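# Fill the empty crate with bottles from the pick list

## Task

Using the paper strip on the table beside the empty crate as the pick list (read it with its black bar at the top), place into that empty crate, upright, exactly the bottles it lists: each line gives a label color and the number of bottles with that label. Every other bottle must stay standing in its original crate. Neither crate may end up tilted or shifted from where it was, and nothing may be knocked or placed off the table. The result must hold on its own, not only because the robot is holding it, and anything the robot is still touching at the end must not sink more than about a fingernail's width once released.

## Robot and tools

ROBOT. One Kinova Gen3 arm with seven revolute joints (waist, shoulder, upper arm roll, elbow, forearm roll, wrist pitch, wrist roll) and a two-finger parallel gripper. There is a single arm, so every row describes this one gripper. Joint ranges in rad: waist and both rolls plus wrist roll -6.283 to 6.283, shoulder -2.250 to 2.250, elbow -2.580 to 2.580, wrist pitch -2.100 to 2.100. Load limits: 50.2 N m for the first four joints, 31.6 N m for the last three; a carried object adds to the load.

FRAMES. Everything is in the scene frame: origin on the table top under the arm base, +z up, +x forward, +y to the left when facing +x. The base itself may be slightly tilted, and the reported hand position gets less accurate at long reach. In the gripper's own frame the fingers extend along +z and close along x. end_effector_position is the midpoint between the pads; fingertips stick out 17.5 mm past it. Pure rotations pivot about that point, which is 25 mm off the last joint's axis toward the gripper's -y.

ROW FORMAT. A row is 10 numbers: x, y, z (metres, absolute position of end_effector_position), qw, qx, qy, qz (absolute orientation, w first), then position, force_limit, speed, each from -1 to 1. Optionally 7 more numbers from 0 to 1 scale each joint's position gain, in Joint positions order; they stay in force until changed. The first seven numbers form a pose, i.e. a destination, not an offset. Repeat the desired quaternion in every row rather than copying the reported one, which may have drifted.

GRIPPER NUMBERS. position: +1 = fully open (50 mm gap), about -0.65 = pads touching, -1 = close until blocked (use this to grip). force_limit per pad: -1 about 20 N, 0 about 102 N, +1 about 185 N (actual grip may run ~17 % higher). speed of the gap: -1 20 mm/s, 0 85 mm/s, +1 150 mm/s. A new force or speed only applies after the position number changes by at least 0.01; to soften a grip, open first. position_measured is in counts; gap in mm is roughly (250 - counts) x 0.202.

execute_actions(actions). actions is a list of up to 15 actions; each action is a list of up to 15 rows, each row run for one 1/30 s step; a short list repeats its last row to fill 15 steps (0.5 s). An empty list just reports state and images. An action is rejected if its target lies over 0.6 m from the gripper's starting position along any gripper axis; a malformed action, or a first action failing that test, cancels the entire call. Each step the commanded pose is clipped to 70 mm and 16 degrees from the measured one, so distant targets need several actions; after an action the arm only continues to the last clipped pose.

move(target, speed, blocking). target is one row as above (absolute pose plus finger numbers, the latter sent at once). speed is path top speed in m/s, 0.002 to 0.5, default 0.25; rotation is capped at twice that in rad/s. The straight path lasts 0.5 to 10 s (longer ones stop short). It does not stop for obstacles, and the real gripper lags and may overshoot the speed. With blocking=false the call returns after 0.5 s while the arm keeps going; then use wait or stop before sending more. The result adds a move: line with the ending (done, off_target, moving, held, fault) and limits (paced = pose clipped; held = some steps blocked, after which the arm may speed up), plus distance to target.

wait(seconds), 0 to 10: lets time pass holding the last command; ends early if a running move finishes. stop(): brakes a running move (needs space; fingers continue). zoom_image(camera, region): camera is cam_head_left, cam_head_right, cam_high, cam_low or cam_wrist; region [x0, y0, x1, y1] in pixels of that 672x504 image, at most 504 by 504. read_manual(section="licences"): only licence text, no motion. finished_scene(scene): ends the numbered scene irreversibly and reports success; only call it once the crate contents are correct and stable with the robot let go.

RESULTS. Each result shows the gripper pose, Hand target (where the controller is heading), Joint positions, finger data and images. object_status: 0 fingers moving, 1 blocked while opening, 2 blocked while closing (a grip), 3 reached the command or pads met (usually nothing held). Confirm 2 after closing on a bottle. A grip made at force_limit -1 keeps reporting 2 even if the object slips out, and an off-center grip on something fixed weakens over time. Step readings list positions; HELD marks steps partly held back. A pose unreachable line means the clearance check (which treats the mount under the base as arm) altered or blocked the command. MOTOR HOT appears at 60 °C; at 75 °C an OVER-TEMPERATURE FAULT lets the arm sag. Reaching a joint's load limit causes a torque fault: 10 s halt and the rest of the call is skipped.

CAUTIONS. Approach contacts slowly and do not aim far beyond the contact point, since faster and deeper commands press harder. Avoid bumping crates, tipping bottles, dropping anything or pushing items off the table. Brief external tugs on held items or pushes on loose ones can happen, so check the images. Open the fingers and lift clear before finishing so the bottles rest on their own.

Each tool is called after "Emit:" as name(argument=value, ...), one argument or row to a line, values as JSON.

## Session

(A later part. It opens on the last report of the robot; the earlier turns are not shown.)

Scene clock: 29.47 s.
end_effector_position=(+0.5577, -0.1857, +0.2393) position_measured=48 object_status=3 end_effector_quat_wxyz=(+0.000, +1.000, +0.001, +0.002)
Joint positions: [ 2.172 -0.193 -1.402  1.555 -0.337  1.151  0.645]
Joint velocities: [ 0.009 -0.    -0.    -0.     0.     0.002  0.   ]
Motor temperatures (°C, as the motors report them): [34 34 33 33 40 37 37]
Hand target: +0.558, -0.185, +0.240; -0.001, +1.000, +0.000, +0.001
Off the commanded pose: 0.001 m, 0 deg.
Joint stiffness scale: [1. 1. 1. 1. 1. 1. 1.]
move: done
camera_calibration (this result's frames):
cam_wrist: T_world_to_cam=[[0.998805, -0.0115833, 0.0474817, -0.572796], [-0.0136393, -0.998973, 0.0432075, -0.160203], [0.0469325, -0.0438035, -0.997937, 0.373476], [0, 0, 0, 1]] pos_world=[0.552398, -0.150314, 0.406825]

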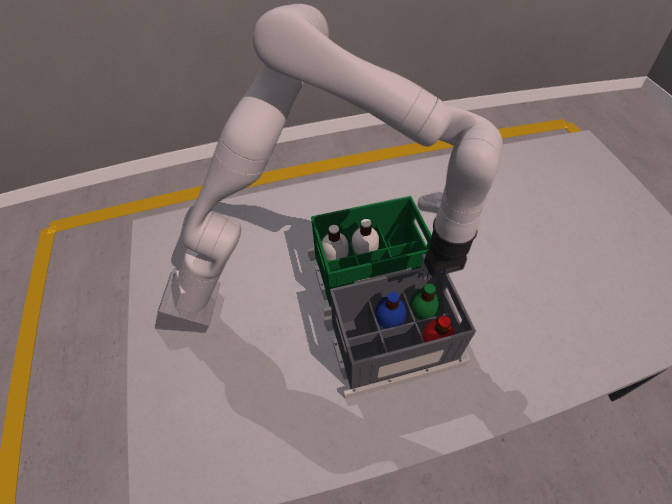

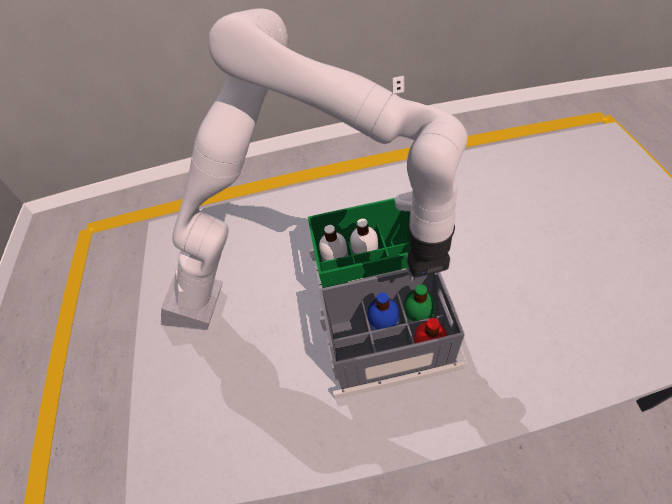

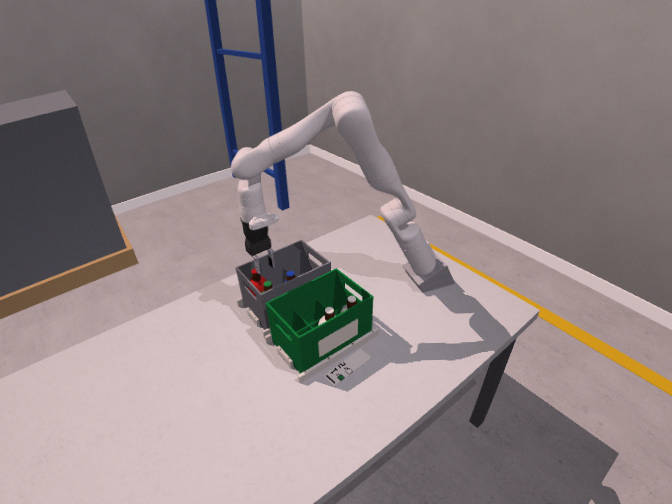

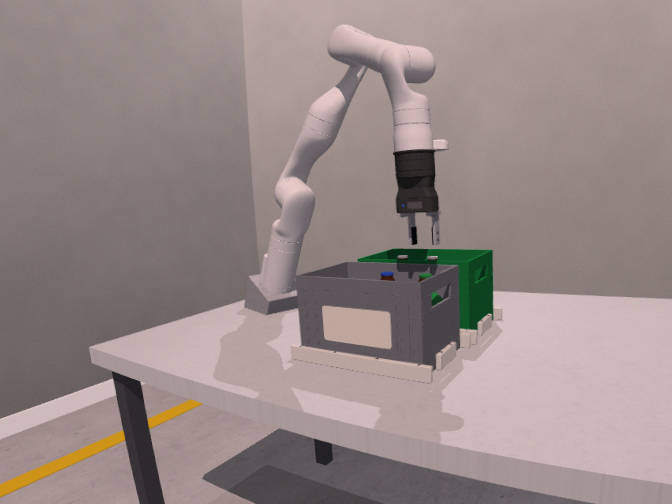

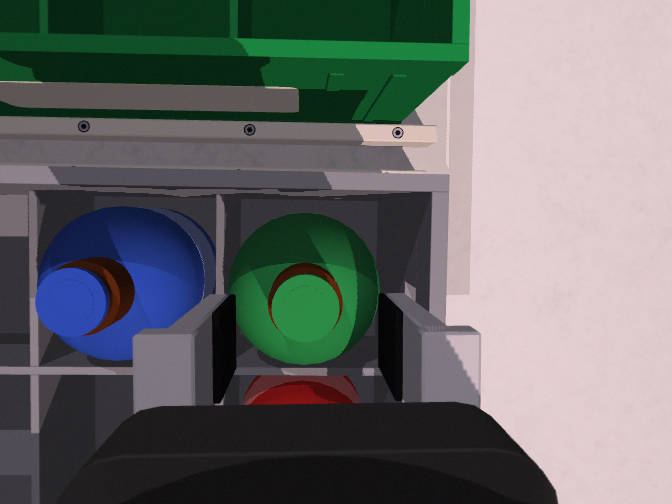

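Emit:
move(
  target=[0.556, -0.187, 0.145, 0, 1, 0, 0, 0.7, 0, 0],
  speed=0.1,
)

Emit:
move(
  target=[0.556, -0.187, 0.145, 0, 1, 0, 0, -1, 0, 0],
)

Emit:
move(
  target=[0.556, -0.187, 0.35, 0, 1, 0, 0, -1, 0, 0],
  speed=0.2,
)

Emit:
move(
  target=[0.564, 0.04, 0.35, 0, 1, 0, 0, -1, 0, 0],
)

Emit:
move(
  target=[0.564, 0.04, 0.27, 0, 1, 0, 0, -1, 0, 0],
  speed=0.15,
)

Scene clock: 31.30 s.
end_effector_position=(+0.5552, -0.1874, +0.1465) position_measured=48 object_status=3 end_effector_quat_wxyz=(+0.000, +1.000, -0.002, -0.001)
Joint positions: [ 2.639 -0.285 -1.826  1.694 -0.495  0.938  0.792]
Joint velocities: [ 0.011  0.001 -0.008  0.     0.     0.     0.   ]
Motor temperatures (°C, as the motors report them): [34 34 33 33 40 37 37]
Hand target: +0.556, -0.187, +0.145; -0.000, +1.000, -0.000, +0.000
Off the commanded pose: 0.002 m, 0 deg.
Joint stiffness scale: [1. 1. 1. 1. 1. 1. 1.]
move: done
camera_calibration (this result's frames):
cam_wrist: T_world_to_cam=[[0.998943, -0.0176741, 0.0424273, -0.566381], [-0.019489, -0.998896, 0.0427514, -0.154592], [0.0416249, -0.0435331, -0.998184, 0.283917], [0, 0, 0, 1]] pos_world=[0.550951, -0.152071, 0.31404]

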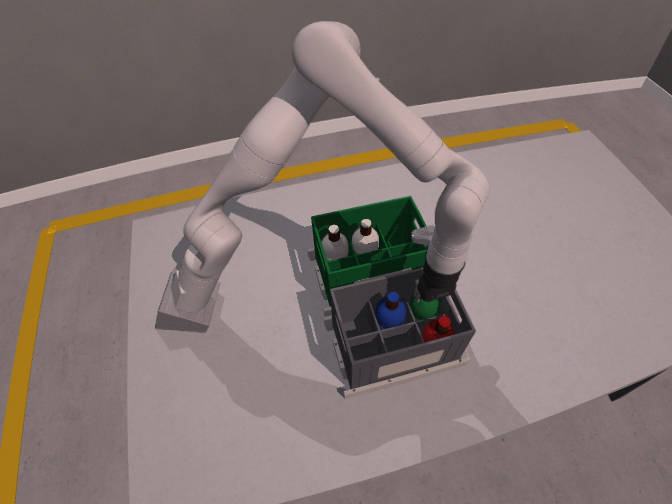

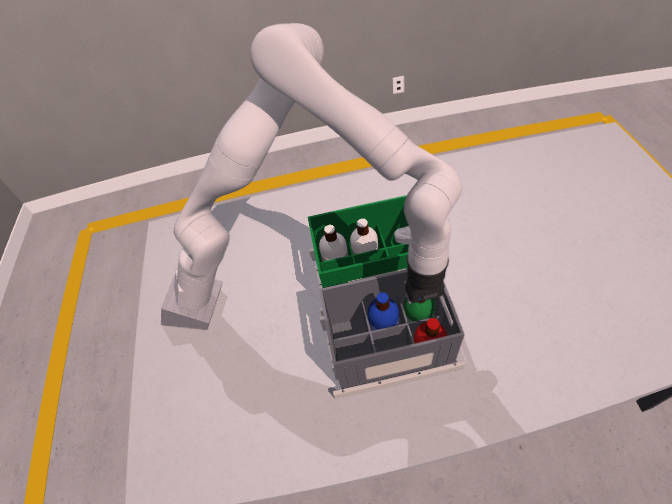

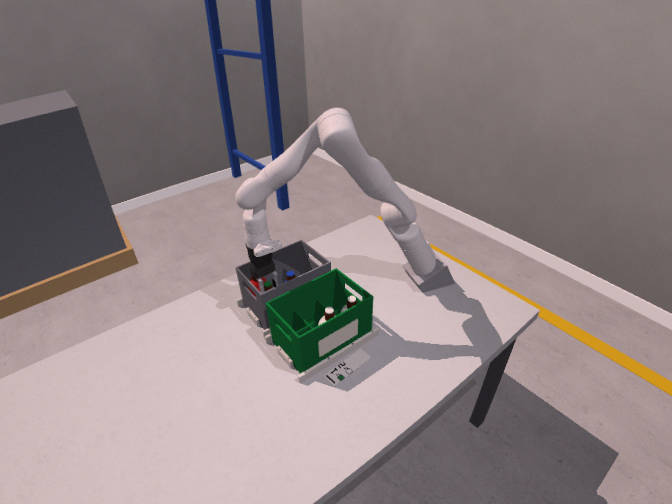

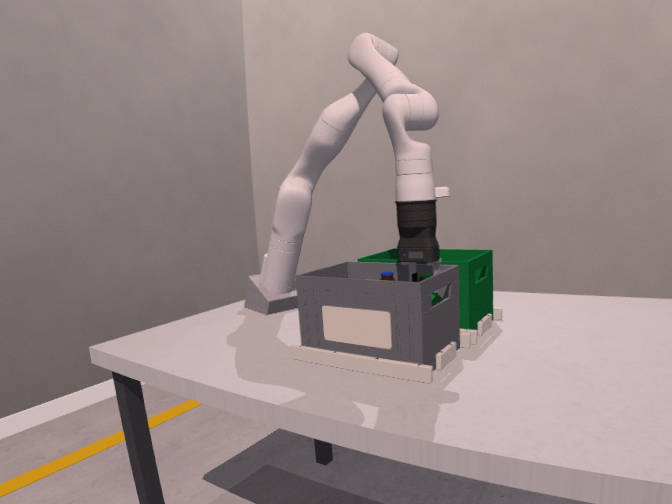

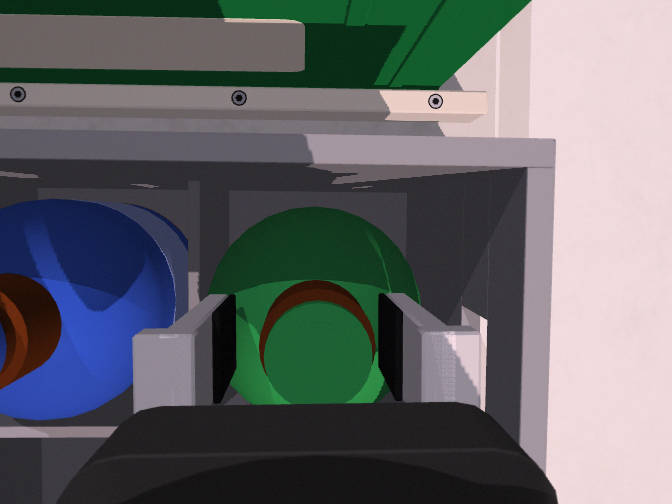

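Scene clock: 32.00 s.
end_effector_position=(+0.5551, -0.1876, +0.1463) position_measured=109 object_status=2 end_effector_quat_wxyz=(+0.000, +1.000, -0.002, -0.001)
Joint positions: [ 2.641 -0.285 -1.827  1.694 -0.495  0.938  0.792]
Joint velocities: [ 0.    -0.001 -0.001  0.     0.    -0.     0.   ]
Motor temperatures (°C, as the motors report them): [34 34 33 33 40 37 37]
Hand target: +0.556, -0.187, +0.145; +0.000, +1.000, -0.000, -0.000
Off the commanded pose: 0.002 m, 0 deg.
Joint stiffness scale: [1. 1. 1. 1. 1. 1. 1.]
move: done
camera_calibration (this result's frames):
cam_wrist: T_world_to_cam=[[0.998954, -0.018216, 0.0419423, -0.566253], [-0.0200073, -0.998888, 0.0426929, -0.15449], [0.0411179, -0.0434874, -0.998207, 0.283983], [0, 0, 0, 1]] pos_world=[0.550893, -0.152284, 0.31382]

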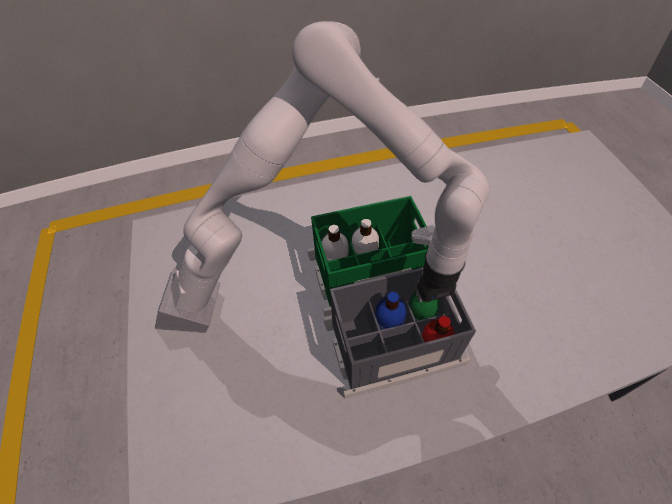

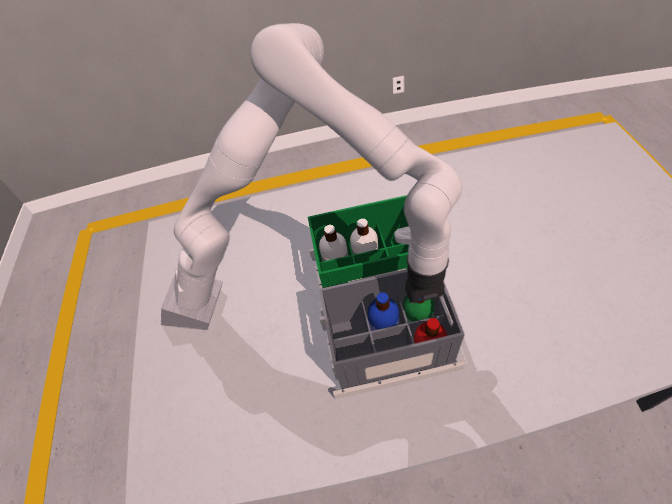

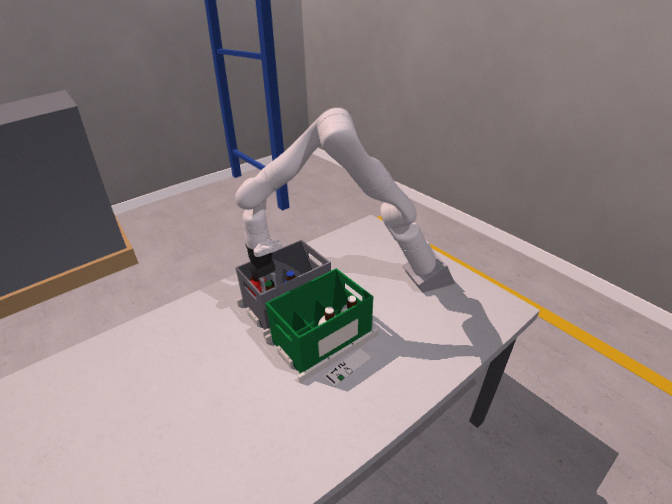

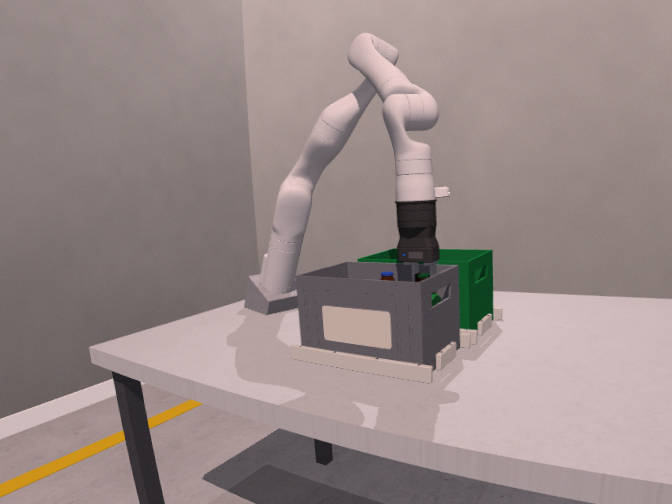

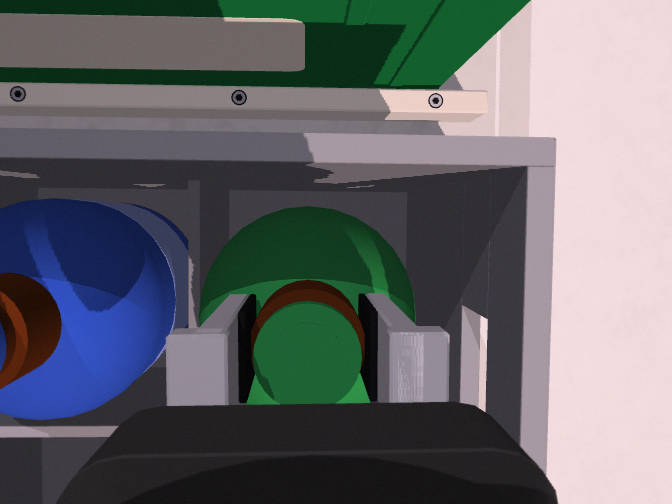

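Scene clock: 33.70 s.
end_effector_position=(+0.5561, -0.1888, +0.3484) position_measured=109 object_status=2 end_effector_quat_wxyz=(+0.000, +1.000, -0.003, -0.001)
Joint positions: [ 2.029 -0.261 -1.05   1.309 -0.435  1.509  0.715]
Joint velocities: [-0.014 -0.001  0.002 -0.001 -0.001  0.     0.001]
Motor temperatures (°C, as the motors report them): [34 34 33 33 40 37 37]
Hand target: +0.556, -0.187, +0.350; -0.000, +1.000, +0.000, +0.000
Off the commanded pose: 0.002 m, 0 deg.
Joint stiffness scale: [1. 1. 1. 1. 1. 1. 1.]
move: done
camera_calibration (this result's frames):
cam_wrist: T_world_to_cam=[[0.998903, -0.0188074, 0.0428795, -0.576153], [-0.0206644, -0.998849, 0.0432817, -0.1642], [0.0420161, -0.0441203, -0.998142, 0.484963], [0, 0, 0, 1]] pos_world=[0.551752, -0.15345, 0.515874]

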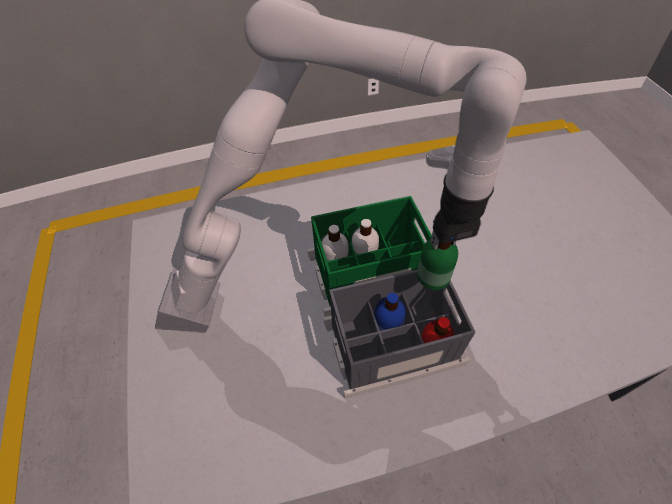

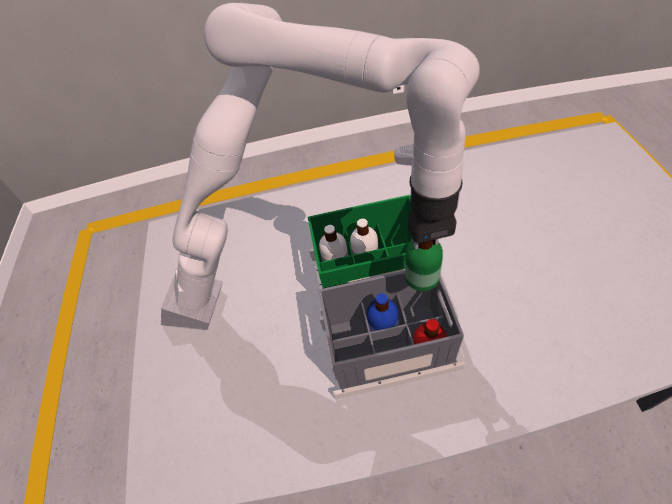

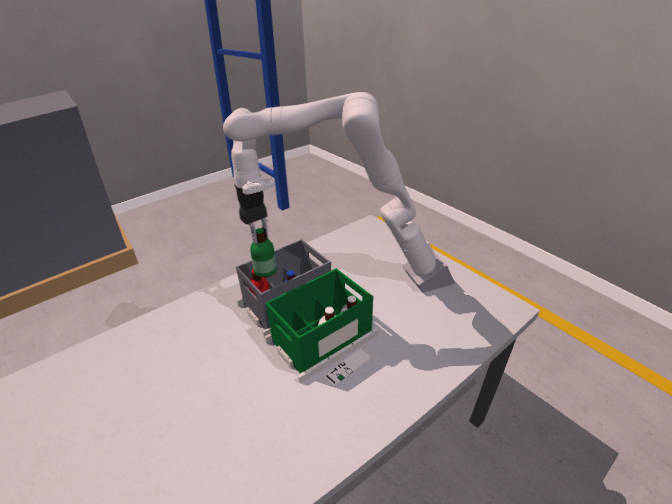

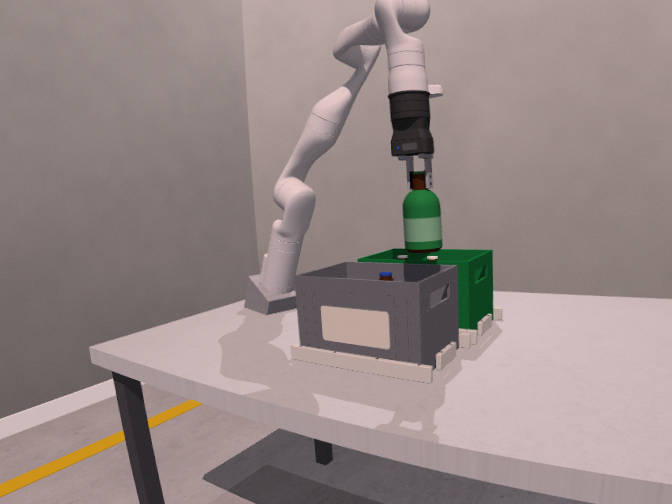

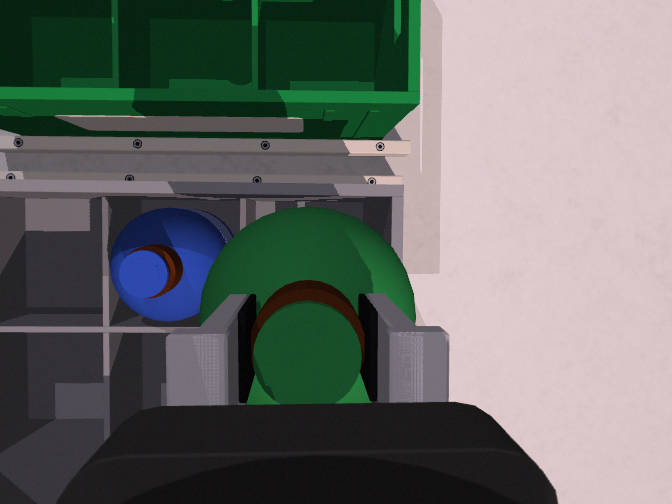

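Scene clock: 35.10 s.
end_effector_position=(+0.5633, +0.0340, +0.3497) position_measured=109 object_status=2 end_effector_quat_wxyz=(+0.003, +1.000, -0.001, +0.000)
Joint positions: [ 1.799 -0.662 -0.93   1.385 -0.681  1.621  0.471]
Joint velocities: [-0.001 -0.01  -0.    -0.001 -0.001  0.003 -0.001]
Motor temperatures (°C, as the motors report them): [34 34 33 33 40 37 37]
Hand target: +0.563, +0.039, +0.350; +0.000, +1.000, -0.000, -0.001
Off the commanded pose: 0.006 m, 0 deg.
Joint stiffness scale: [1. 1. 1. 1. 1. 1. 1.]
move: off_target
camera_calibration (this result's frames):
cam_wrist: T_world_to_cam=[[0.998899, -0.0156464, 0.0442306, -0.579776], [-0.0178021, -0.998651, 0.0487716, 0.0549753], [0.0434078, -0.0495053, -0.99783, 0.49508], [0, 0, 0, 1]] pos_world=[0.558626, 0.0703388, 0.516968]

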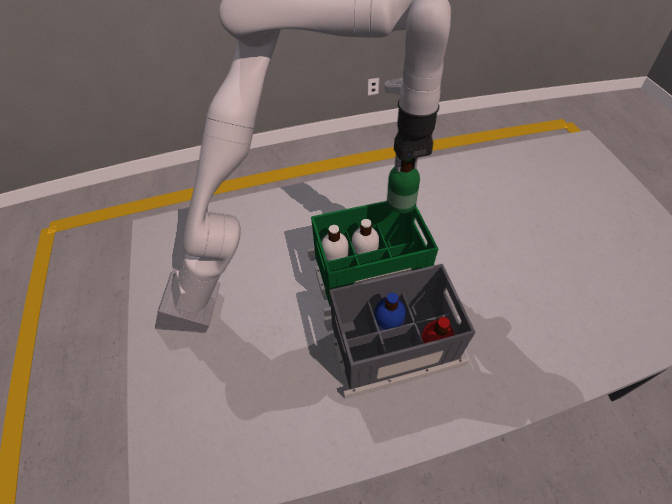

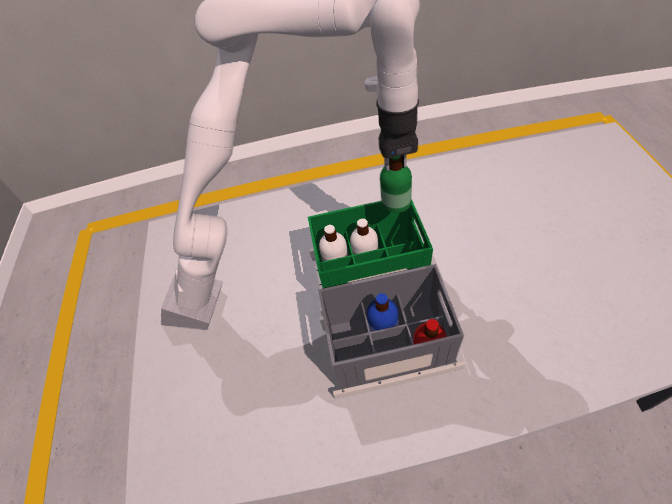

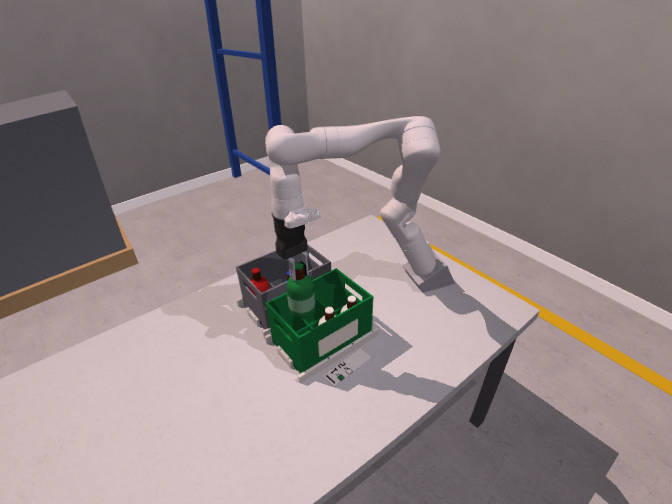

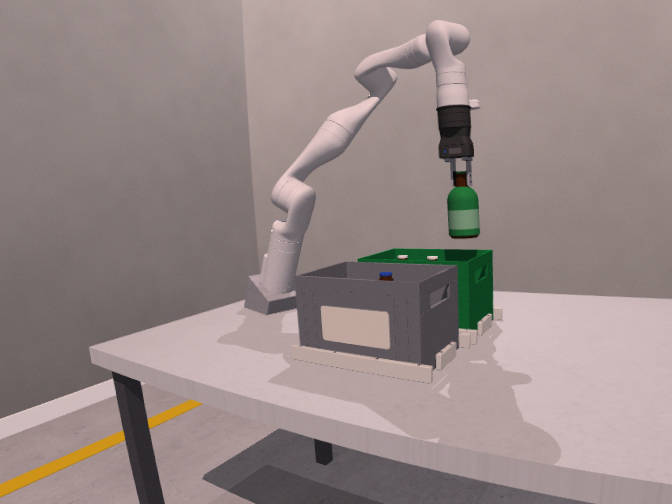

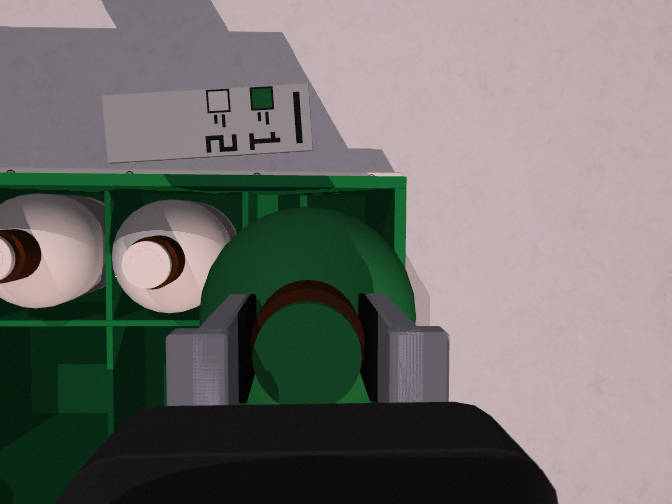

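Scene clock: 36.03 s.
end_effector_position=(+0.5635, +0.0400, +0.2722) position_measured=109 object_status=2 end_effector_quat_wxyz=(+0.001, +1.000, -0.001, -0.000)
Joint positions: [ 1.842 -0.699 -1.067  1.565 -0.723  1.414  0.508]
Joint velocities: [ 0.    -0.    -0.003  0.002 -0.001 -0.006 -0.001]
Motor temperatures (°C, as the motors report them): [34 34 33 33 40 37 37]
Hand target: +0.564, +0.040, +0.270; +0.000, +1.000, -0.000, -0.000
Off the commanded pose: 0.002 m, 0 deg.
Joint stiffness scale: [1. 1. 1. 1. 1. 1. 1.]
move: done
camera_calibration (this result's frames):
cam_wrist: T_world_to_cam=[[0.998919, -0.0155959, 0.0438014, -0.576388], [-0.0175069, -0.998896, 0.0435886, 0.0660053], [0.0430732, -0.0443083, -0.998089, 0.418092], [0, 0, 0, 1]] pos_world=[0.558911, 0.0754681, 0.439662]

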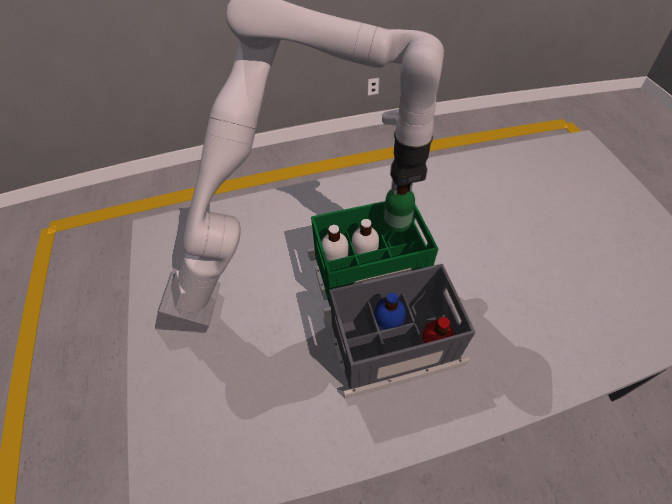

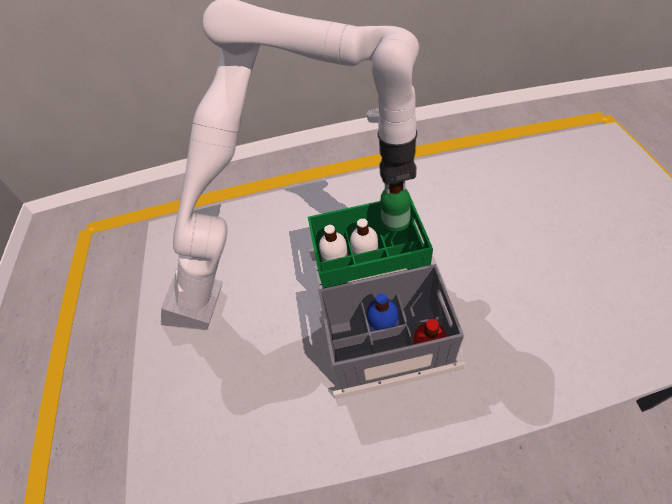

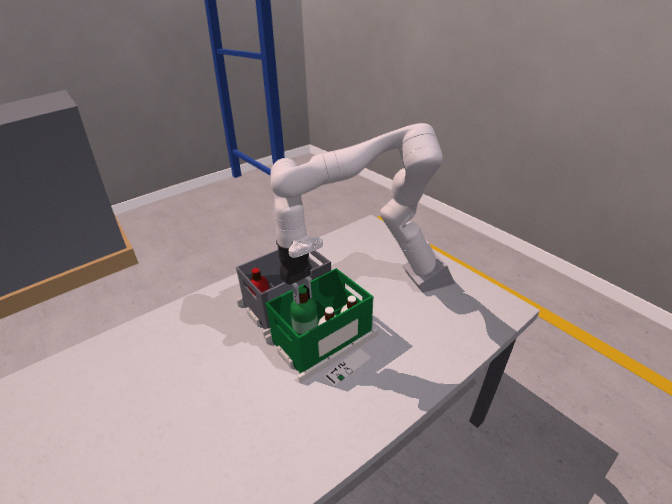

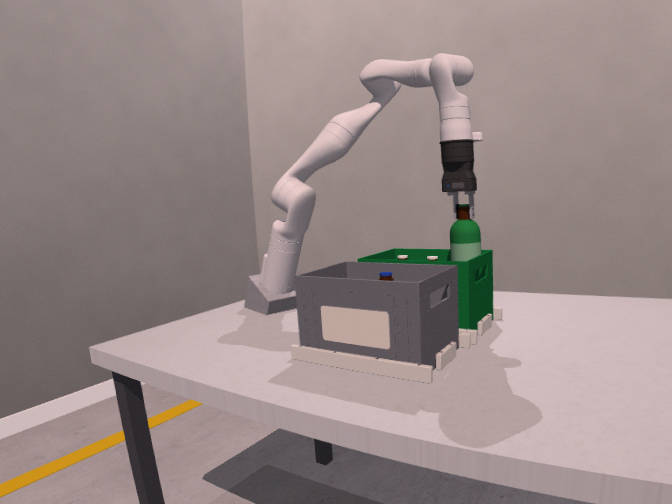

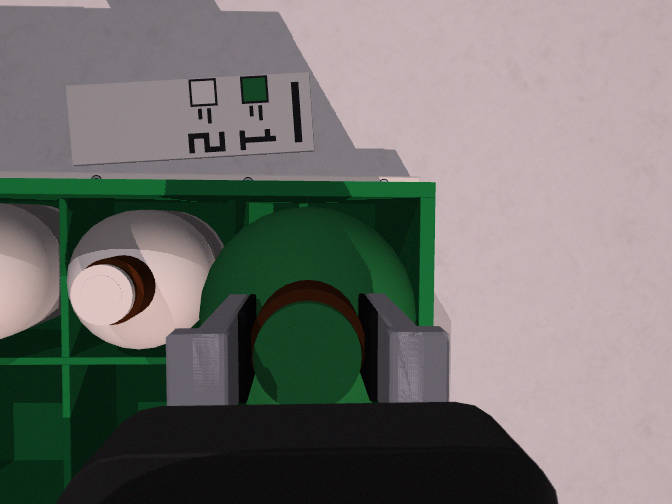

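Emit:
move(
  target=[0.565, 0.041, 0.149, 0, 1, 0, 0, -1, 0, 0],
  speed=0.08,
)

Emit:
move(
  target=[0.565, 0.041, 0.149, 0, 1, 0, 0, 0.5, 0, 0],
)

Emit:
move(
  target=[0.565, 0.041, 0.27, 0, 1, 0, 0, 0.5, 0, 0],
  speed=0.15,
)

Scene clock: 38.20 s.
end_effector_position=(+0.5649, +0.0413, +0.1510) position_measured=109 object_status=2 end_effector_quat_wxyz=(+0.001, +1.000, -0.001, -0.000)
Joint positions: [ 1.998 -0.72  -1.372  1.755 -0.816  1.089  0.574]
Joint velocities: [ 0.003 -0.    -0.003  0.     0.    -0.001  0.   ]
Motor temperatures (°C, as the motors report them): [34 34 33 33 40 37 37]
Hand target: +0.565, +0.041, +0.149; +0.000, +1.000, -0.000, -0.000
Off the commanded pose: 0.002 m, 0 deg.
Joint stiffness scale: [1. 1. 1. 1. 1. 1. 1.]
move: done
camera_calibration (this result's frames):
cam_wrist: T_world_to_cam=[[0.998935, -0.0149593, 0.0436467, -0.572463], [-0.0168942, -0.998875, 0.0443038, 0.0721488], [0.0429348, -0.044994, -0.998064, 0.297236], [0, 0, 0, 1]] pos_world=[0.560311, 0.0768778, 0.31845]

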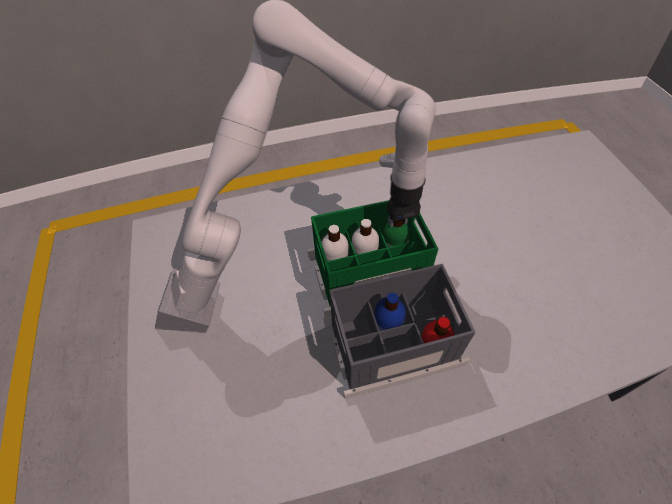

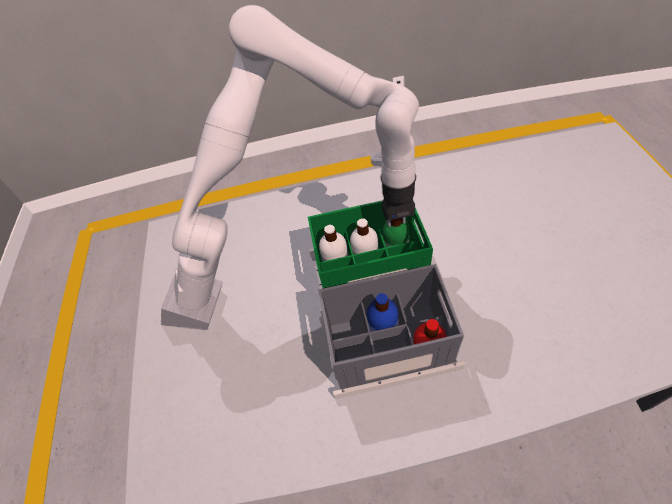

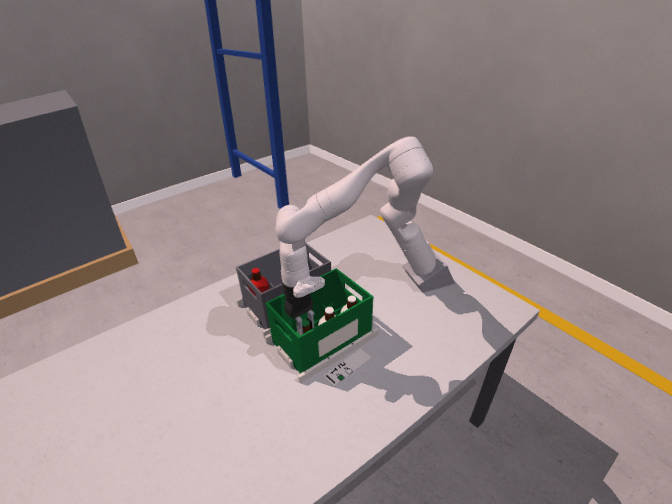

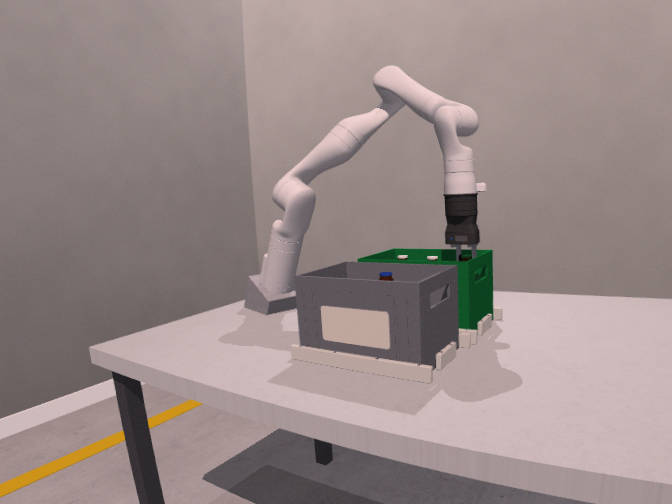

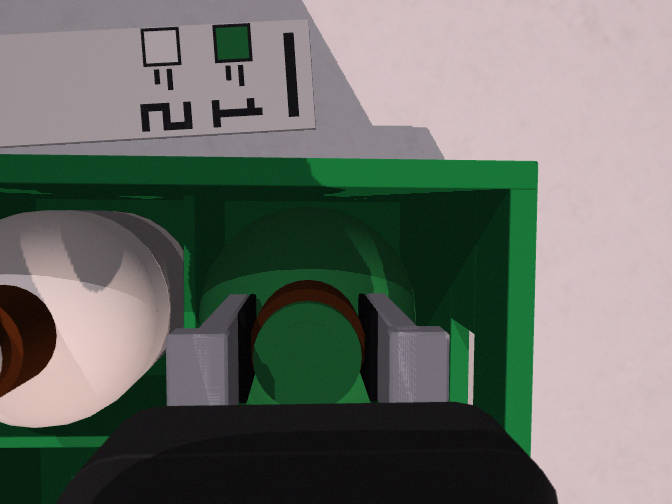

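Scene clock: 38.90 s.
end_effector_position=(+0.5650, +0.0411, +0.1506) position_measured=78 object_status=3 end_effector_quat_wxyz=(+0.001, +1.000, -0.001, -0.000)
Joint positions: [ 2.    -0.72  -1.373  1.754 -0.816  1.089  0.574]
Joint velocities: [ 0.001  0.001  0.     0.001  0.002 -0.     0.   ]
Motor temperatures (°C, as the motors report them): [34 34 33 33 40 37 37]
Hand target: +0.565, +0.041, +0.149; +0.000, +1.000, -0.000, -0.000
Off the commanded pose: 0.002 m, 0 deg.
Joint stiffness scale: [1. 1. 1. 1. 1. 1. 1.]
move: done
camera_calibration (this result's frames):
cam_wrist: T_world_to_cam=[[0.998951, -0.0152262, 0.0431822, -0.572479], [-0.0171428, -0.998868, 0.0443673, 0.0721059], [0.0424578, -0.045061, -0.998082, 0.297127], [0, 0, 0, 1]] pos_world=[0.560499, 0.0766965, 0.318079]

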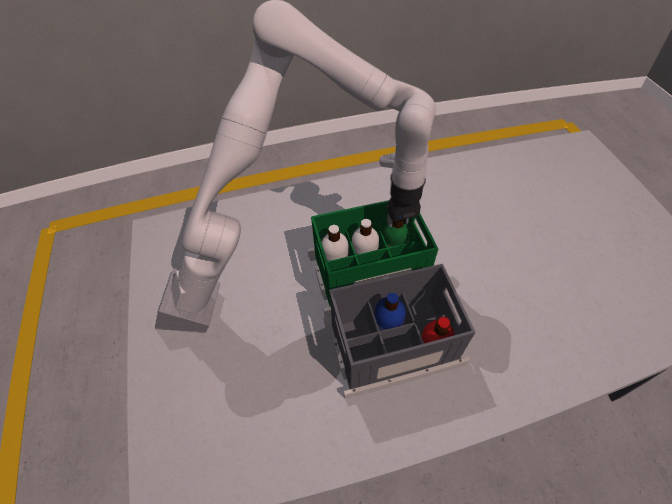

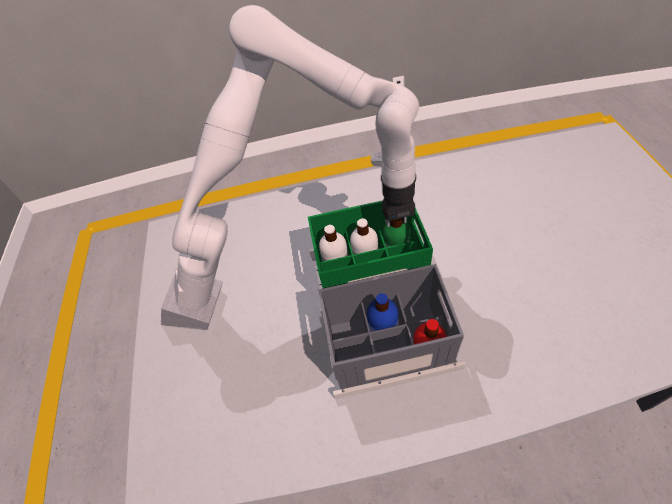

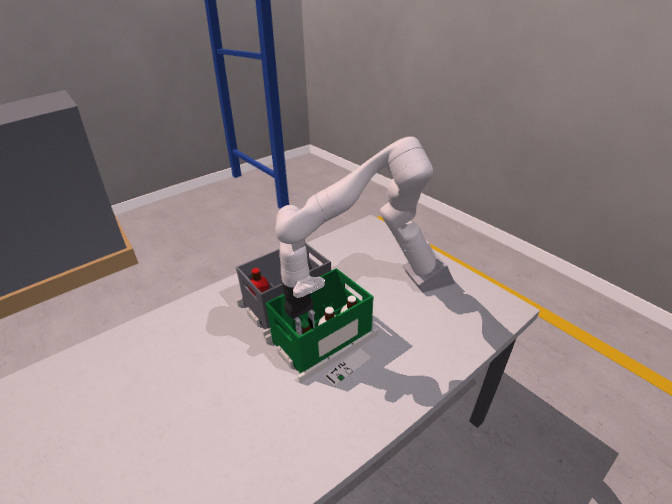

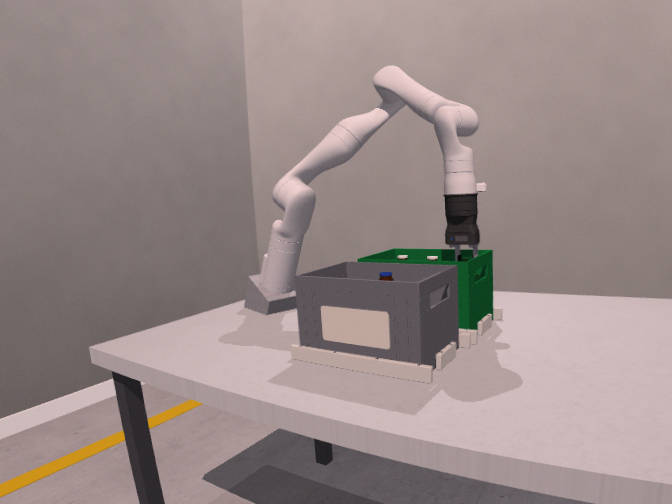

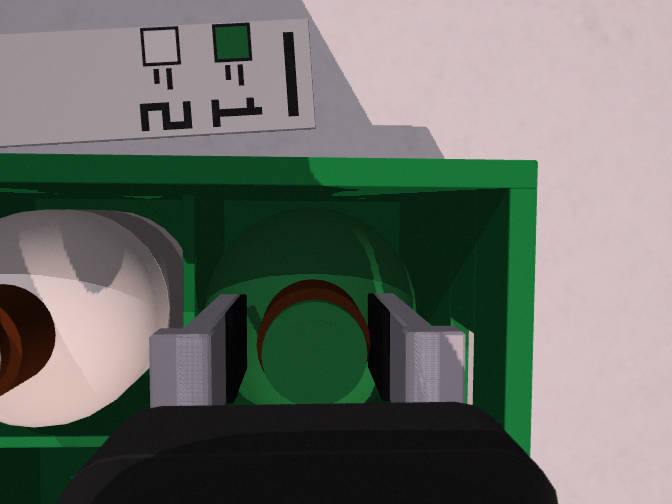

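Scene clock: 40.13 s.
end_effector_position=(+0.5655, +0.0407, +0.2678) position_measured=78 object_status=3 end_effector_quat_wxyz=(-0.001, +1.000, +0.001, -0.000)
Joint positions: [ 1.84  -0.685 -1.093  1.567 -0.71   1.392  0.497]
Joint velocities: [-0.001 -0.001  0.002 -0.001 -0.001  0.003 -0.   ]
Motor temperatures (°C, as the motors report them): [34 34 33 33 40 37 37]
Hand target: +0.565, +0.041, +0.270; -0.000, +1.000, +0.000, +0.000
Off the commanded pose: 0.002 m, 0 deg.
Joint stiffness scale: [1. 1. 1. 1. 1. 1. 1.]
move: done
camera_calibration (this result's frames):
cam_wrist: T_world_to_cam=[[0.998972, -0.0108983, 0.0439941, -0.578434], [-0.0127277, -0.999057, 0.0415199, 0.0647465], [0.0435001, -0.0420372, -0.998169, 0.413327], [0, 0, 0, 1]] pos_world=[0.560684, 0.0757566, 0.43533]

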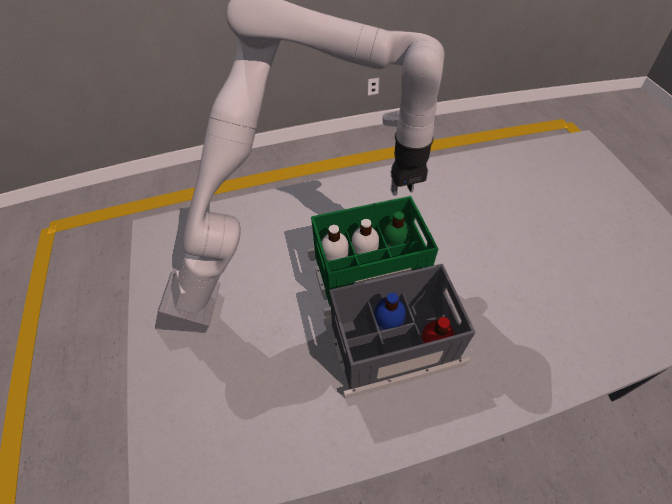

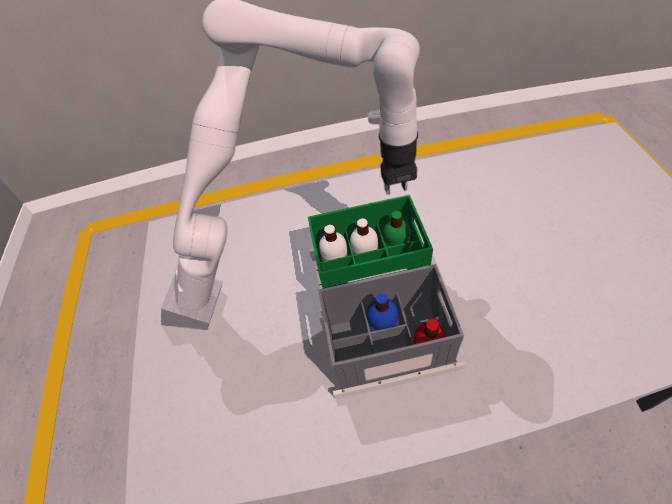

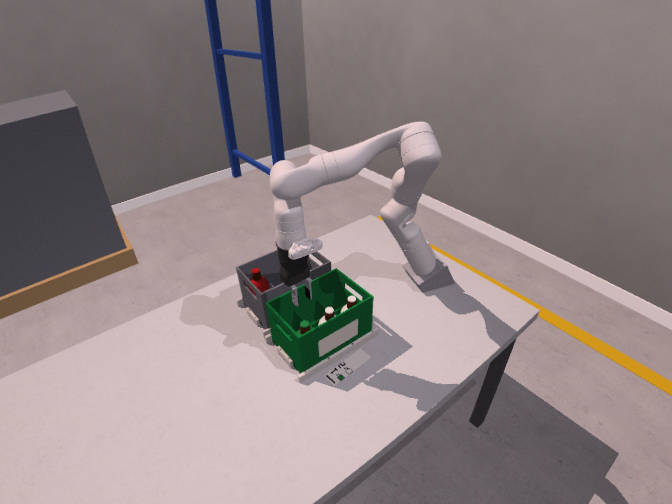

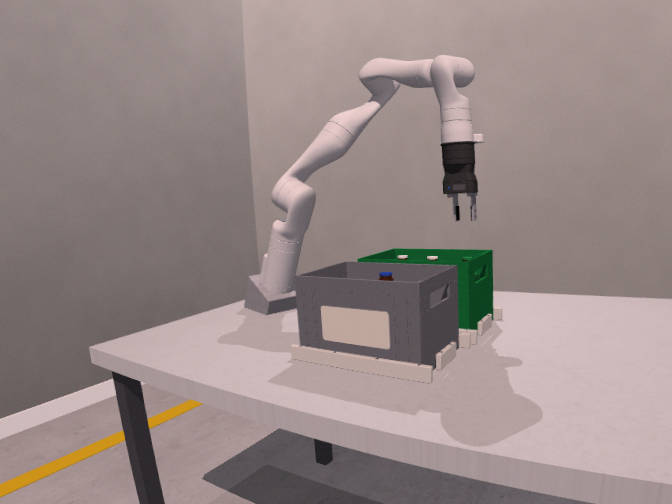

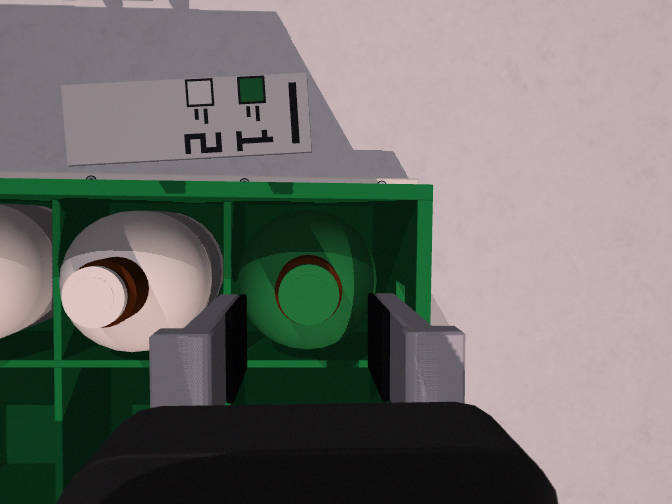

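Emit:
finished_scene(
  scene=1,
)

The scene is finished: the task was done.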